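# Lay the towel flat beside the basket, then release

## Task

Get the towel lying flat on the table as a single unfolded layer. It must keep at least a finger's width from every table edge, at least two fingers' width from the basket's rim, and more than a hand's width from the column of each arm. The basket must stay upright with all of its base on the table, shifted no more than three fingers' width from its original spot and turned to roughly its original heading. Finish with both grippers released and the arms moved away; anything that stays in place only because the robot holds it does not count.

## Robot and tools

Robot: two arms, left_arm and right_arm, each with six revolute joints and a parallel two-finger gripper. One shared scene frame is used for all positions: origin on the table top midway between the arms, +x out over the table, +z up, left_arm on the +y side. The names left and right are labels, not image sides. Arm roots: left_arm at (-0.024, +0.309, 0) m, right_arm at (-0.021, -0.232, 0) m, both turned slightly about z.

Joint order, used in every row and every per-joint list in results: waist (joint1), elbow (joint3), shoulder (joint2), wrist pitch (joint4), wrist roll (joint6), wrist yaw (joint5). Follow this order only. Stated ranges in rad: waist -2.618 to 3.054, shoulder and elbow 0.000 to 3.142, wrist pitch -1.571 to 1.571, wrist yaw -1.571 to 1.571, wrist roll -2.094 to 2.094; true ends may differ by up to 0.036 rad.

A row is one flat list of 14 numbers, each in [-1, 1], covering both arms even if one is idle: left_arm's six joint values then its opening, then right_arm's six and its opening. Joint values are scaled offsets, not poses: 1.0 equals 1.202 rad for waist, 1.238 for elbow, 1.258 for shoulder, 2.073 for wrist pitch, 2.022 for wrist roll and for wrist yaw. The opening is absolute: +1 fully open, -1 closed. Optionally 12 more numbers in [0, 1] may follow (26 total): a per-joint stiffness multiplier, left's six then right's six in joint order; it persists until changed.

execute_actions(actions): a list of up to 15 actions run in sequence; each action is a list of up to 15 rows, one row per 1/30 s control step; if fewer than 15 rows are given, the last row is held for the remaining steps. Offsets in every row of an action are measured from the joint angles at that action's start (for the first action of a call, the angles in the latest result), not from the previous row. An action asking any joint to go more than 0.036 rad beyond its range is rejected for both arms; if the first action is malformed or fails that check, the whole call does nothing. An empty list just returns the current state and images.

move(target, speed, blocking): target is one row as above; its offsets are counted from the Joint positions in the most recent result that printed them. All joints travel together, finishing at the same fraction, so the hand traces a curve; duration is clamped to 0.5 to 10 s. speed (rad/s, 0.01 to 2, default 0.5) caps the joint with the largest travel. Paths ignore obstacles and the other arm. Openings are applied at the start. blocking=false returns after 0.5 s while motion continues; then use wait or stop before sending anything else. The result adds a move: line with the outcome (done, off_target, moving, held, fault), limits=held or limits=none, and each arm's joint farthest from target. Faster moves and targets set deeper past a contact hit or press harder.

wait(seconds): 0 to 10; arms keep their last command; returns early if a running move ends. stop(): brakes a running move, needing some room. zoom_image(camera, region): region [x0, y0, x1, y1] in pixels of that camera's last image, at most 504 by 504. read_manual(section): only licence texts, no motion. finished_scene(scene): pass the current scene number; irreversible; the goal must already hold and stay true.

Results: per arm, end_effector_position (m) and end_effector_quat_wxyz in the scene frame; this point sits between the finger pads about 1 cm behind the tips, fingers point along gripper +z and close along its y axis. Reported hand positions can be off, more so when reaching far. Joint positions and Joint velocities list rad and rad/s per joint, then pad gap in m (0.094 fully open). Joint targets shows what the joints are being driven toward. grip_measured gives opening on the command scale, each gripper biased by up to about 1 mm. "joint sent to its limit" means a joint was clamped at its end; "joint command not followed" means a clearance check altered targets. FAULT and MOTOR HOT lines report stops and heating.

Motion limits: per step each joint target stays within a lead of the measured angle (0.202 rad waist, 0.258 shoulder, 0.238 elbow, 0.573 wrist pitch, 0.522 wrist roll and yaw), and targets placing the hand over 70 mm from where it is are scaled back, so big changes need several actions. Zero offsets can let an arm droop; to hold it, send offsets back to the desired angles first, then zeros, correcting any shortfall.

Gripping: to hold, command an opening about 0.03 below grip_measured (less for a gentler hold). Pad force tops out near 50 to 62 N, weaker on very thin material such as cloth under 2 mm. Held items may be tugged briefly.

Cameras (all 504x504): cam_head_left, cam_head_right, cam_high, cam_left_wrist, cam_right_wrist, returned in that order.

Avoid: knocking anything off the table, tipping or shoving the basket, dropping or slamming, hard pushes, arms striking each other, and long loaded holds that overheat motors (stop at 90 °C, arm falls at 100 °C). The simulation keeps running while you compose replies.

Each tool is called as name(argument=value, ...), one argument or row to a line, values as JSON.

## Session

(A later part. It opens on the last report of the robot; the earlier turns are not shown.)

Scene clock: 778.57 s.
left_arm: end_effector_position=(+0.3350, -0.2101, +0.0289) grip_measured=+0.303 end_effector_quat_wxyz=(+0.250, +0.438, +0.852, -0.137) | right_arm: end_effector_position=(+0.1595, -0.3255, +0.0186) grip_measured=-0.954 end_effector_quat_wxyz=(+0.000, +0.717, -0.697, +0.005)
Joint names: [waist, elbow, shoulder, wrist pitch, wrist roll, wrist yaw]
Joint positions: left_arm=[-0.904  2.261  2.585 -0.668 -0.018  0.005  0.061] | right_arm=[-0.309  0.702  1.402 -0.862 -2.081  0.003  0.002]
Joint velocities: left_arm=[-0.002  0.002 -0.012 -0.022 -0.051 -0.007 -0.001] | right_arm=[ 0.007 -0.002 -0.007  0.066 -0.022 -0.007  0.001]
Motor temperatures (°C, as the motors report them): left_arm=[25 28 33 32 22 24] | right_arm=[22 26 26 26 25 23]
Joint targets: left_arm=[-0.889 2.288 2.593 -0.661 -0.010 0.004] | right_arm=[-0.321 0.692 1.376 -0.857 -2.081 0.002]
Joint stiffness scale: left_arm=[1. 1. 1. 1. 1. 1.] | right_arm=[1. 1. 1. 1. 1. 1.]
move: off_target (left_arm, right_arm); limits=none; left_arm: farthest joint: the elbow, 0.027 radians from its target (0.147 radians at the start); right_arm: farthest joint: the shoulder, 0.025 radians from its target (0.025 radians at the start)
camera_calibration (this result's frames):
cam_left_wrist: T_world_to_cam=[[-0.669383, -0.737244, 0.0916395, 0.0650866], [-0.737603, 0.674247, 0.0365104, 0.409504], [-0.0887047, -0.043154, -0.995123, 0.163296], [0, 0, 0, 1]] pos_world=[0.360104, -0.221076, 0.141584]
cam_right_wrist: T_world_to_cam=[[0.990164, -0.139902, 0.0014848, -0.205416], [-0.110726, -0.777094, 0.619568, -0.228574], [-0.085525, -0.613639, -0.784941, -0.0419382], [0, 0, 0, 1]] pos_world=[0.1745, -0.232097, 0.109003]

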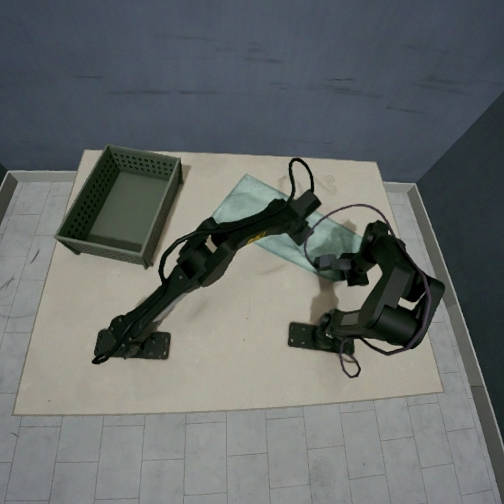

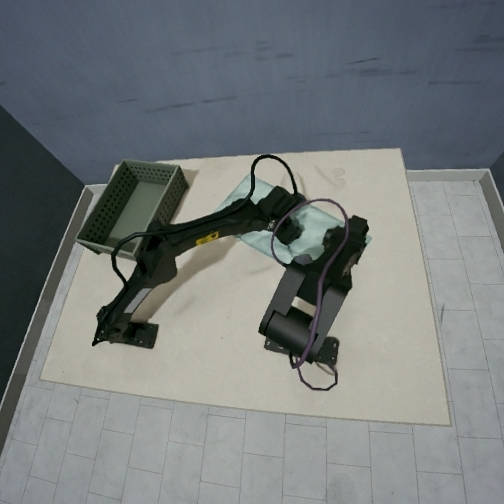

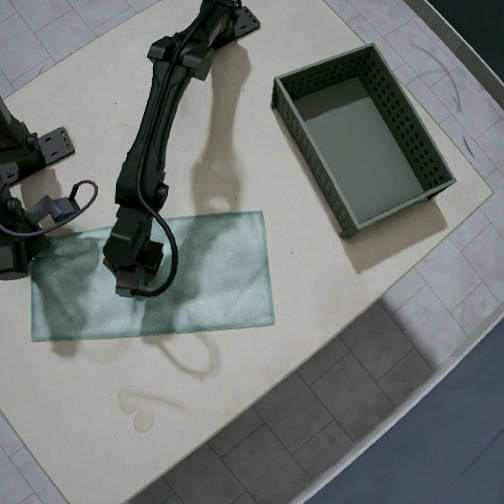

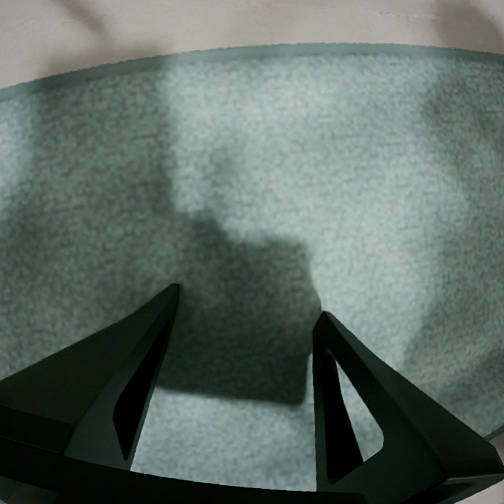

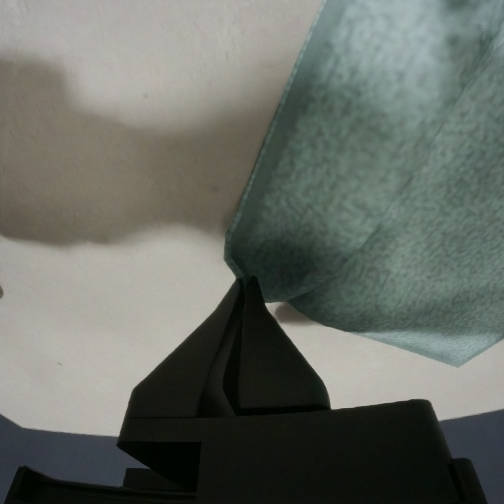

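execute_actions(
  actions=[
    [[0.005,0.02,0.006,0,0,0,0.3, -0.01,-0.008,-0.02,0,0,0,-0.8],[0.005,0.02,0.006,0,0,0,0.3, -0.01,-0.008,-0.02,0,0,0,-0.8],[0.005,0.02,0.006,0,0,0,0.3, -0.01,-0.008,-0.02,0,0,0,-0.6],[0.005,0.02,0.006,0,0,0,0.3, -0.01,-0.008,-0.02,0,0,0,-0.6],[0.005,0.02,0.006,0,0,0,0.3, -0.01,-0.008,-0.02,0,0,0,-0.4],[0.005,0.02,0.006,0,0,0,0.3, -0.01,-0.008,-0.02,0,0,0,-0.4],[0.005,0.02,0.006,0,0,0,0.3, -0.01,-0.008,-0.02,0,0,0,-0.2],[0.005,0.02,0.006,0,0,0,0.3, -0.01,-0.008,-0.02,0,0,0,-0.2],[0.005,0.02,0.006,0,0,0,0.3, -0.01,-0.008,-0.02,0,0,0,0],[0.005,0.02,0.006,0,0,0,0.3, -0.01,-0.008,-0.02,0,0,0,0],[0.005,0.02,0.006,0,0,0,0.3, -0.01,-0.008,-0.02,0,0,0,0.3]],
  ],
)

move(
  target=[0.005,0.02,0.006,0,0,0,0.3, 0,0.17,-0.09,-0.13,0,0,0.5],
  speed=0.4,
)

Scene clock: 792.23 s.
left_arm: end_effector_position=(+0.3351, -0.2102, +0.0289) grip_measured=+0.303 end_effector_quat_wxyz=(+0.250, +0.438, +0.852, -0.137) | right_arm: end_effector_position=(+0.1590, -0.3264, +0.0186) grip_measured=+0.297 end_effector_quat_wxyz=(+0.003, +0.717, -0.697, +0.005)
Joint names: [waist, elbow, shoulder, wrist pitch, wrist roll, wrist yaw]
Joint positions: left_arm=[-0.904  2.261  2.585 -0.668 -0.018  0.005  0.061] | right_arm=[-0.309  0.702  1.402 -0.862 -2.081  0.009  0.061]
Joint velocities: left_arm=[ 0.002  0.012  0.007  0.051  0.007 -0.051 -0.   ] | right_arm=[-0.027 -0.002  0.017 -0.007  0.007 -0.007  0.001]
Motor temperatures (°C, as the motors report them): left_arm=[25 28 33 32 22 24] | right_arm=[22 26 26 26 25 23]
Joint targets: left_arm=[-0.898 2.285 2.592 -0.668 -0.018 0.005] | right_arm=[-0.321 0.692 1.376 -0.863 -2.081 0.003]
Joint stiffness scale: left_arm=[1. 1. 1. 1. 1. 1.] | right_arm=[1. 1. 1. 1. 1. 1.]
camera_calibration (this result's frames):
cam_left_wrist: T_world_to_cam=[[-0.669403, -0.737215, 0.0917258, 0.065074], [-0.73761, 0.674259, 0.0361389, 0.409596], [-0.0884891, -0.0434664, -0.995128, 0.163211], [0, 0, 0, 1]] pos_world=[0.360125, -0.221106, 0.141645]
cam_right_wrist: T_world_to_cam=[[0.990159, -0.139949, -0.000424557, -0.205054], [-0.10912, -0.773934, 0.623794, -0.228636], [-0.0876276, -0.617609, -0.781589, -0.0435523], [0, 0, 0, 1]] pos_world=[0.174271, -0.232544, 0.108494]

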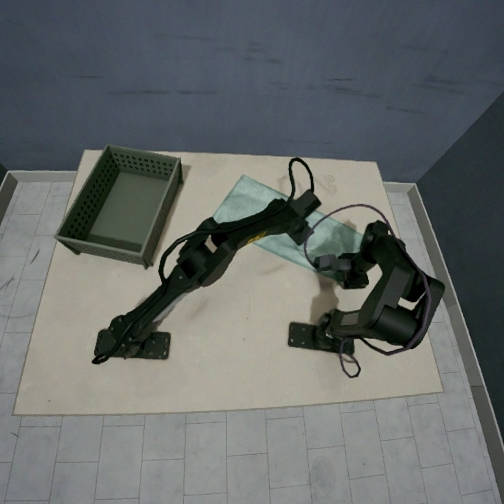

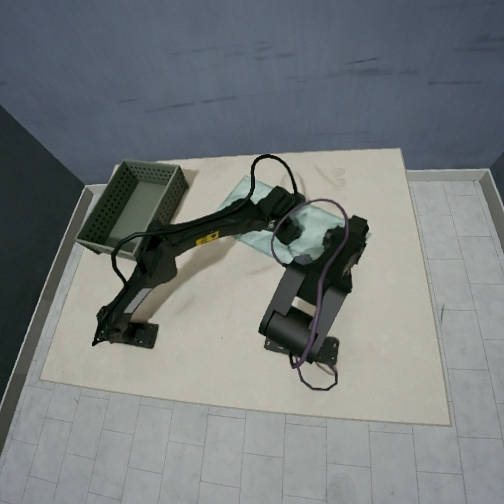

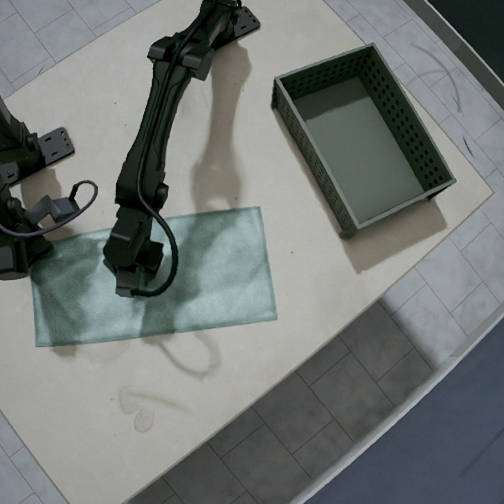

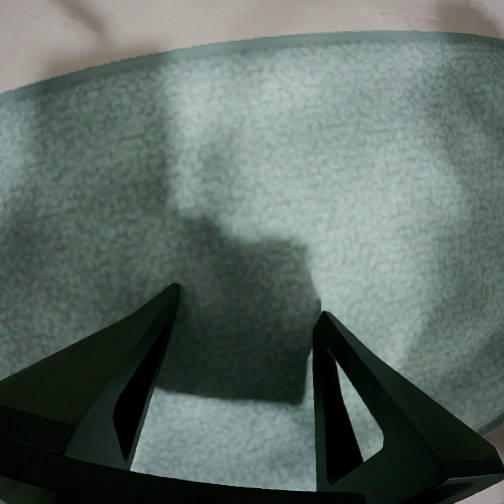

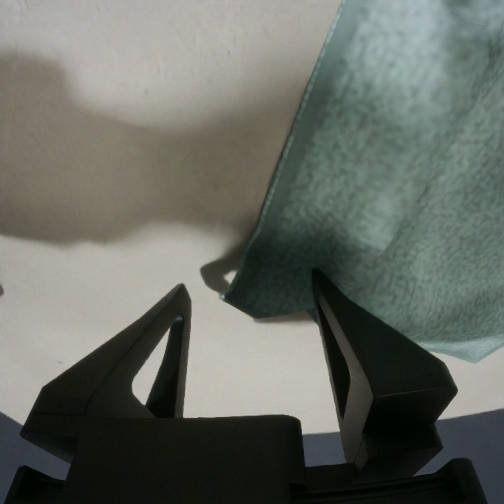

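Scene clock: 793.63 s.
left_arm: end_effector_position=(+0.3351, -0.2102, +0.0289) grip_measured=+0.303 end_effector_quat_wxyz=(+0.250, +0.438, +0.852, -0.137) | right_arm: end_effector_position=(+0.1638, -0.3293, +0.0794) grip_measured=+0.497 end_effector_quat_wxyz=(-0.000, +0.717, -0.697, +0.020)
Joint names: [waist, elbow, shoulder, wrist pitch, wrist roll, wrist yaw]
Joint positions: left_arm=[-0.904  2.261  2.585 -0.668 -0.018  0.005  0.061] | right_arm=[-0.309  0.886  1.31  -1.109 -2.081  0.011  0.07 ]
Joint velocities: left_arm=[-0.007  0.007  0.017 -0.037  0.007 -0.037  0.   ] | right_arm=[-0.012 -0.012 -0.027 -0.037  0.007  0.051  0.001]
Motor temperatures (°C, as the motors report them): left_arm=[25 28 34 33 22 24] | right_arm=[22 26 26 26 25 23]
Joint targets: left_arm=[-0.898 2.285 2.592 -0.668 -0.018 0.005] | right_arm=[-0.309 0.912 1.288 -1.132 -2.081 0.009]
Joint stiffness scale: left_arm=[1. 1. 1. 1. 1. 1.] | right_arm=[1. 1. 1. 1. 1. 1.]
move: off_target (left_arm, right_arm); limits=none; left_arm: farthest joint: the elbow, 0.025 radians from its target (0.025 radians at the start); right_arm: farthest joint: the elbow, 0.026 radians from its target (0.210 radians at the start)
camera_calibration (this result's frames):
cam_left_wrist: T_world_to_cam=[[-0.669403, -0.737215, 0.0917258, 0.065074], [-0.73761, 0.674259, 0.0361389, 0.409596], [-0.0884891, -0.0434664, -0.995128, 0.163211], [0, 0, 0, 1]] pos_world=[0.360125, -0.221106, 0.141645]
cam_right_wrist: T_world_to_cam=[[0.989825, -0.139798, 0.0264987, -0.212215], [-0.124863, -0.76412, 0.632875, -0.263244], [-0.0682265, -0.629744, -0.773801, -0.00522185], [0, 0, 0, 1]] pos_world=[0.17683, -0.234106, 0.168183]

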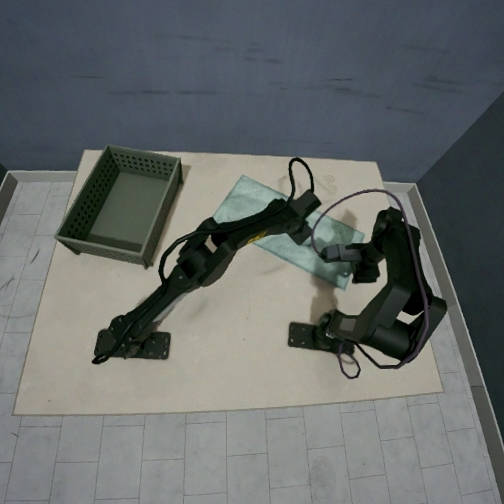

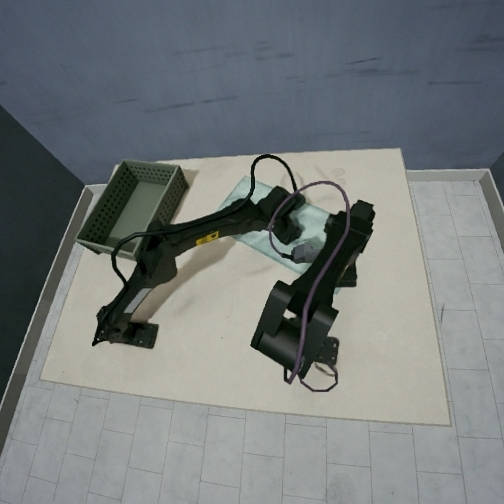

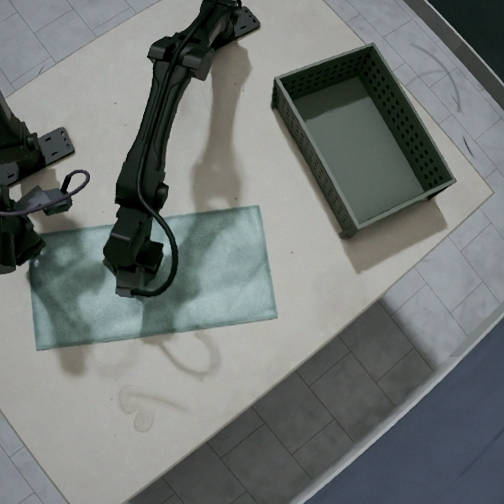

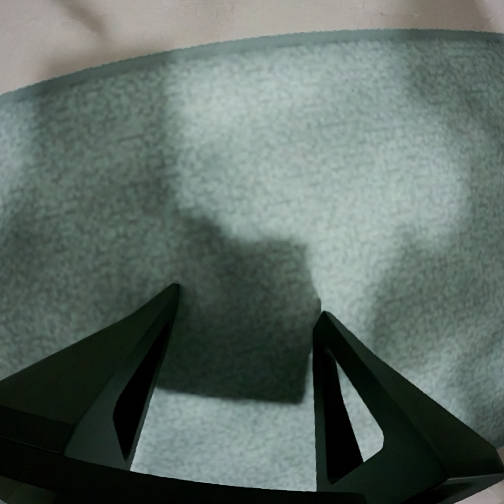

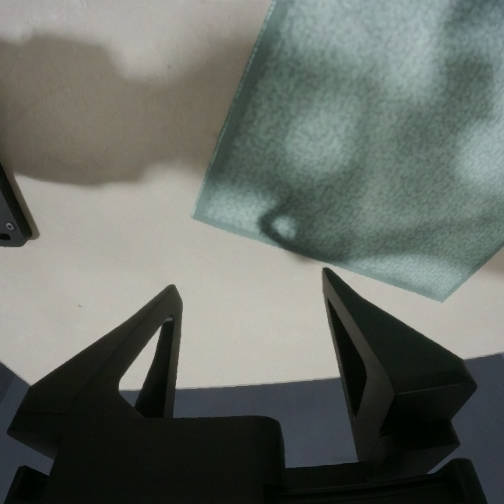

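move(
  target=[0.055,0.026,0.034,0.063,0,0,0.3, -0.8,-0.05,-0.34,-0.09,0.4,0,0.5],
  speed=0.8,
)

Scene clock: 812.00 s.
left_arm: end_effector_position=(+0.3767, -0.2098, +0.0295) grip_measured=+0.303 end_effector_quat_wxyz=(+0.298, +0.409, +0.849, -0.153) | right_arm: end_effector_position=(-0.0015, -0.3893, +0.1259) grip_measured=+0.498 end_effector_quat_wxyz=(+0.013, +0.074, +0.991, -0.108)
Joint names: [waist, elbow, shoulder, wrist pitch, wrist roll, wrist yaw]
Joint positions: left_arm=[-0.851  2.261  2.615 -0.534 -0.018  0.005  0.061] | right_arm=[-1.258  0.833  0.904 -1.282 -1.283  0.02   0.07 ]
Joint velocities: left_arm=[-0.002  0.017  0.002  0.066  0.037 -0.007  0.   ] | right_arm=[ 0.007 -0.002 -0.007 -0.051  0.007  0.022 -0.001]
Motor temperatures (°C, as the motors report them): left_arm=[25 28 34 33 22 24] | right_arm=[22 27 26 26 25 23]
Joint targets: left_arm=[-0.838 2.293 2.627 -0.537 -0.018 0.005] | right_arm=[-1.271 0.824 0.882 -1.296 -1.271 0.011]
Joint stiffness scale: left_arm=[1. 1. 1. 1. 1. 1.] | right_arm=[1. 1. 1. 1. 1. 1.]
move: off_target (left_arm, right_arm); limits=none; left_arm: farthest joint: the elbow, 0.032 radians from its target (0.032 radians at the start); right_arm: farthest joint: the shoulder, 0.022 radians from its target (0.428 radians at the start)
camera_calibration (this result's frames):
cam_left_wrist: T_world_to_cam=[[-0.636229, -0.76293, 0.114675, 0.0746204], [-0.771155, 0.633328, -0.0649317, 0.447038], [-0.0230889, -0.129744, -0.991279, 0.124686], [0, 0, 0, 1]] pos_world=[0.39509, -0.210014, 0.144069]
cam_right_wrist: T_world_to_cam=[[-0.314151, -0.928824, 0.196456, -0.388716], [-0.756194, 0.369925, 0.539746, 0.0930963], [-0.574003, 0.0210031, -0.818583, 0.239977], [0, 0, 0, 1]] pos_world=[0.0860308, -0.400528, 0.222558]

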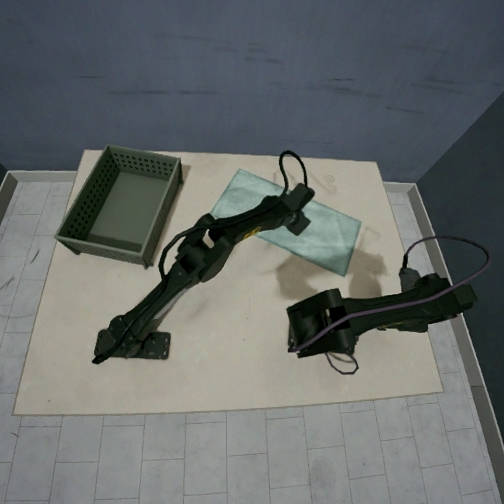

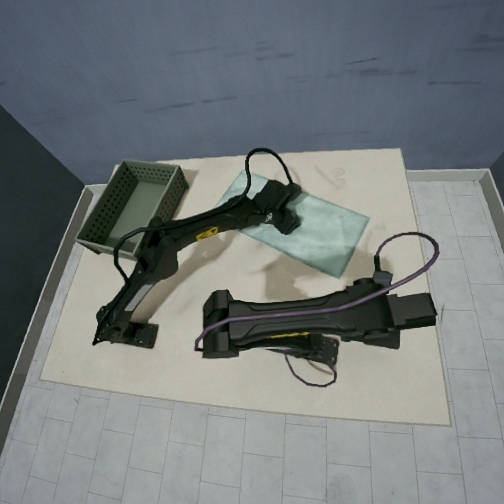

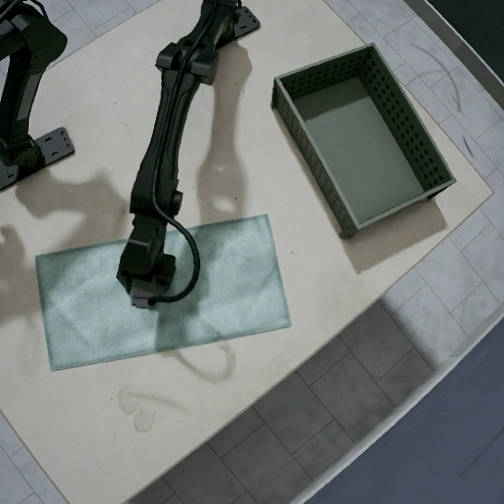

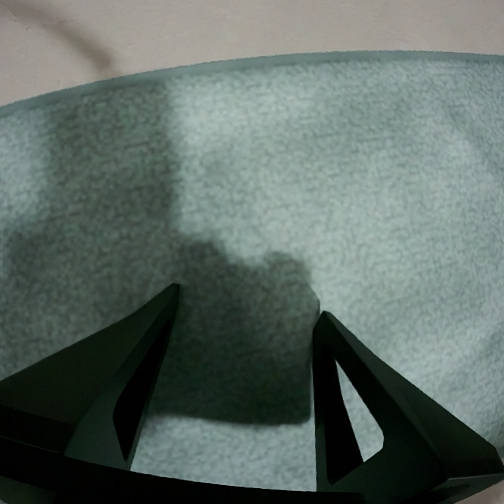

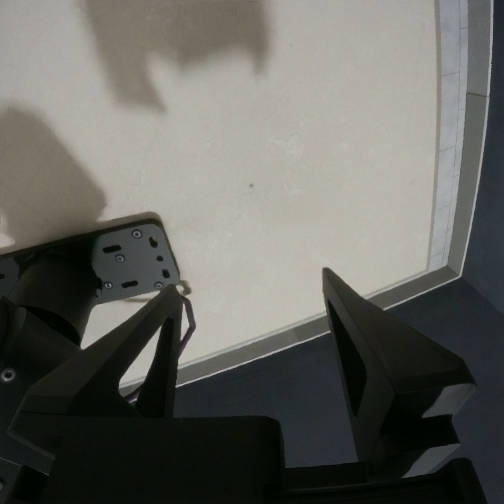

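move(
  target=[0.1,-0.75,-1.0,-0.25,0,0,0.5, 0,0,-0.017,0,0,0,0.5],
  speed=0.9,
)

Scene clock: 823.13 s.
left_arm: end_effector_position=(+0.2077, +0.0690, +0.2122) grip_measured=+0.497 end_effector_quat_wxyz=(+0.227, +0.372, +0.895, -0.102) | right_arm: end_effector_position=(-0.0016, -0.3893, +0.1259) grip_measured=+0.498 end_effector_quat_wxyz=(+0.013, +0.074, +0.991, -0.108)
Joint names: [waist, elbow, shoulder, wrist pitch, wrist roll, wrist yaw]
Joint positions: left_arm=[-0.742  1.341  1.37  -1.039 -0.018  0.005  0.07 ] | right_arm=[-1.258  0.833  0.904 -1.282 -1.283  0.021  0.07 ]
Joint velocities: left_arm=[ 0.007  0.007 -0.007  0.066 -0.022  0.007 -0.   ] | right_arm=[ 0.007 -0.002  0.002 -0.007 -0.007  0.007 -0.001]
Motor temperatures (°C, as the motors report them): left_arm=[25 28 34 33 22 24] | right_arm=[22 27 26 26 25 23]
Joint targets: left_arm=[-0.731 1.332 1.358 -1.052 -0.018 0.005] | right_arm=[-1.258 0.833 0.882 -1.282 -1.283 0.020]
Joint stiffness scale: left_arm=[1. 1. 1. 1. 1. 1.] | right_arm=[1. 1. 1. 1. 1. 1.]
move: off_target (right_arm); limits=none; left_arm: farthest joint: the shoulder, 0.013 radians from its target (1.258 radians at the start); right_arm: farthest joint: the shoulder, 0.021 radians from its target (0.021 radians at the start)
camera_calibration (this result's frames):
cam_left_wrist: T_world_to_cam=[[-0.537213, -0.840184, 0.0741185, 0.152249], [-0.83287, 0.542297, 0.110638, 0.133842], [-0.133151, -0.00229492, -0.991093, 0.352043], [0, 0, 0, 1]] pos_world=[0.240138, 0.0561425, 0.322815]
cam_right_wrist: T_world_to_cam=[[-0.314521, -0.928636, 0.196755, -0.388741], [-0.755641, 0.370385, 0.540204, 0.0931222], [-0.574528, 0.021229, -0.818209, 0.239942], [0, 0, 0, 1]] pos_world=[0.0859534, -0.400584, 0.222505]

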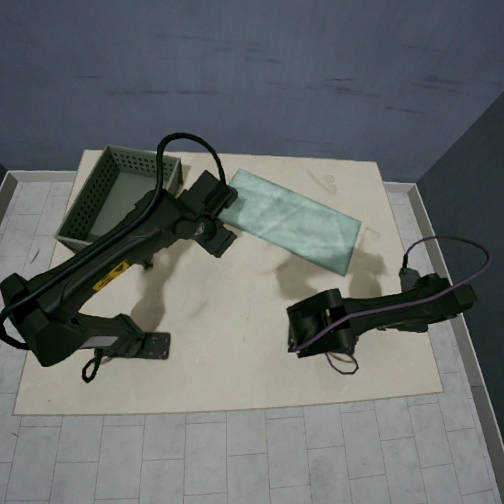

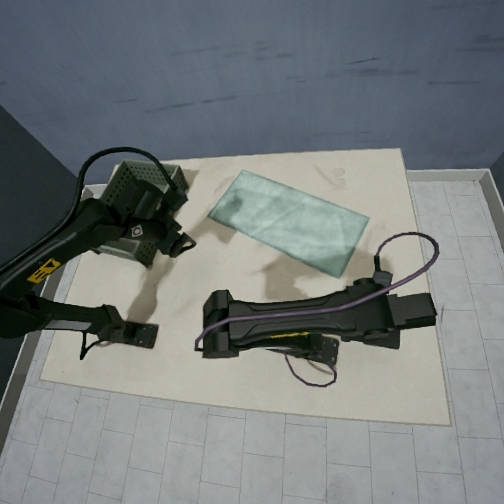

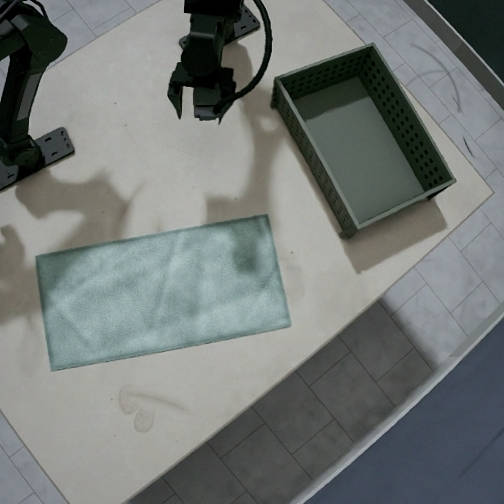

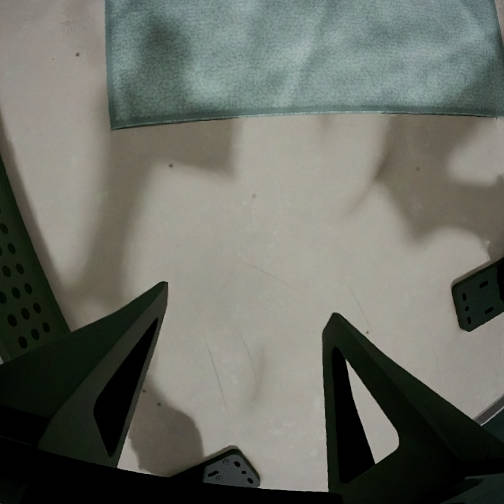

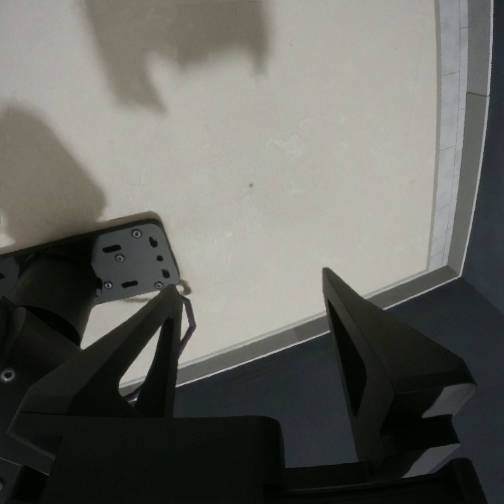

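The towel is flat with its hem showing on all four sides, and it is clear of the table edge, the basket and both columns.

finished_scene(
  scene=1,
)

The scene is finished: the task was done.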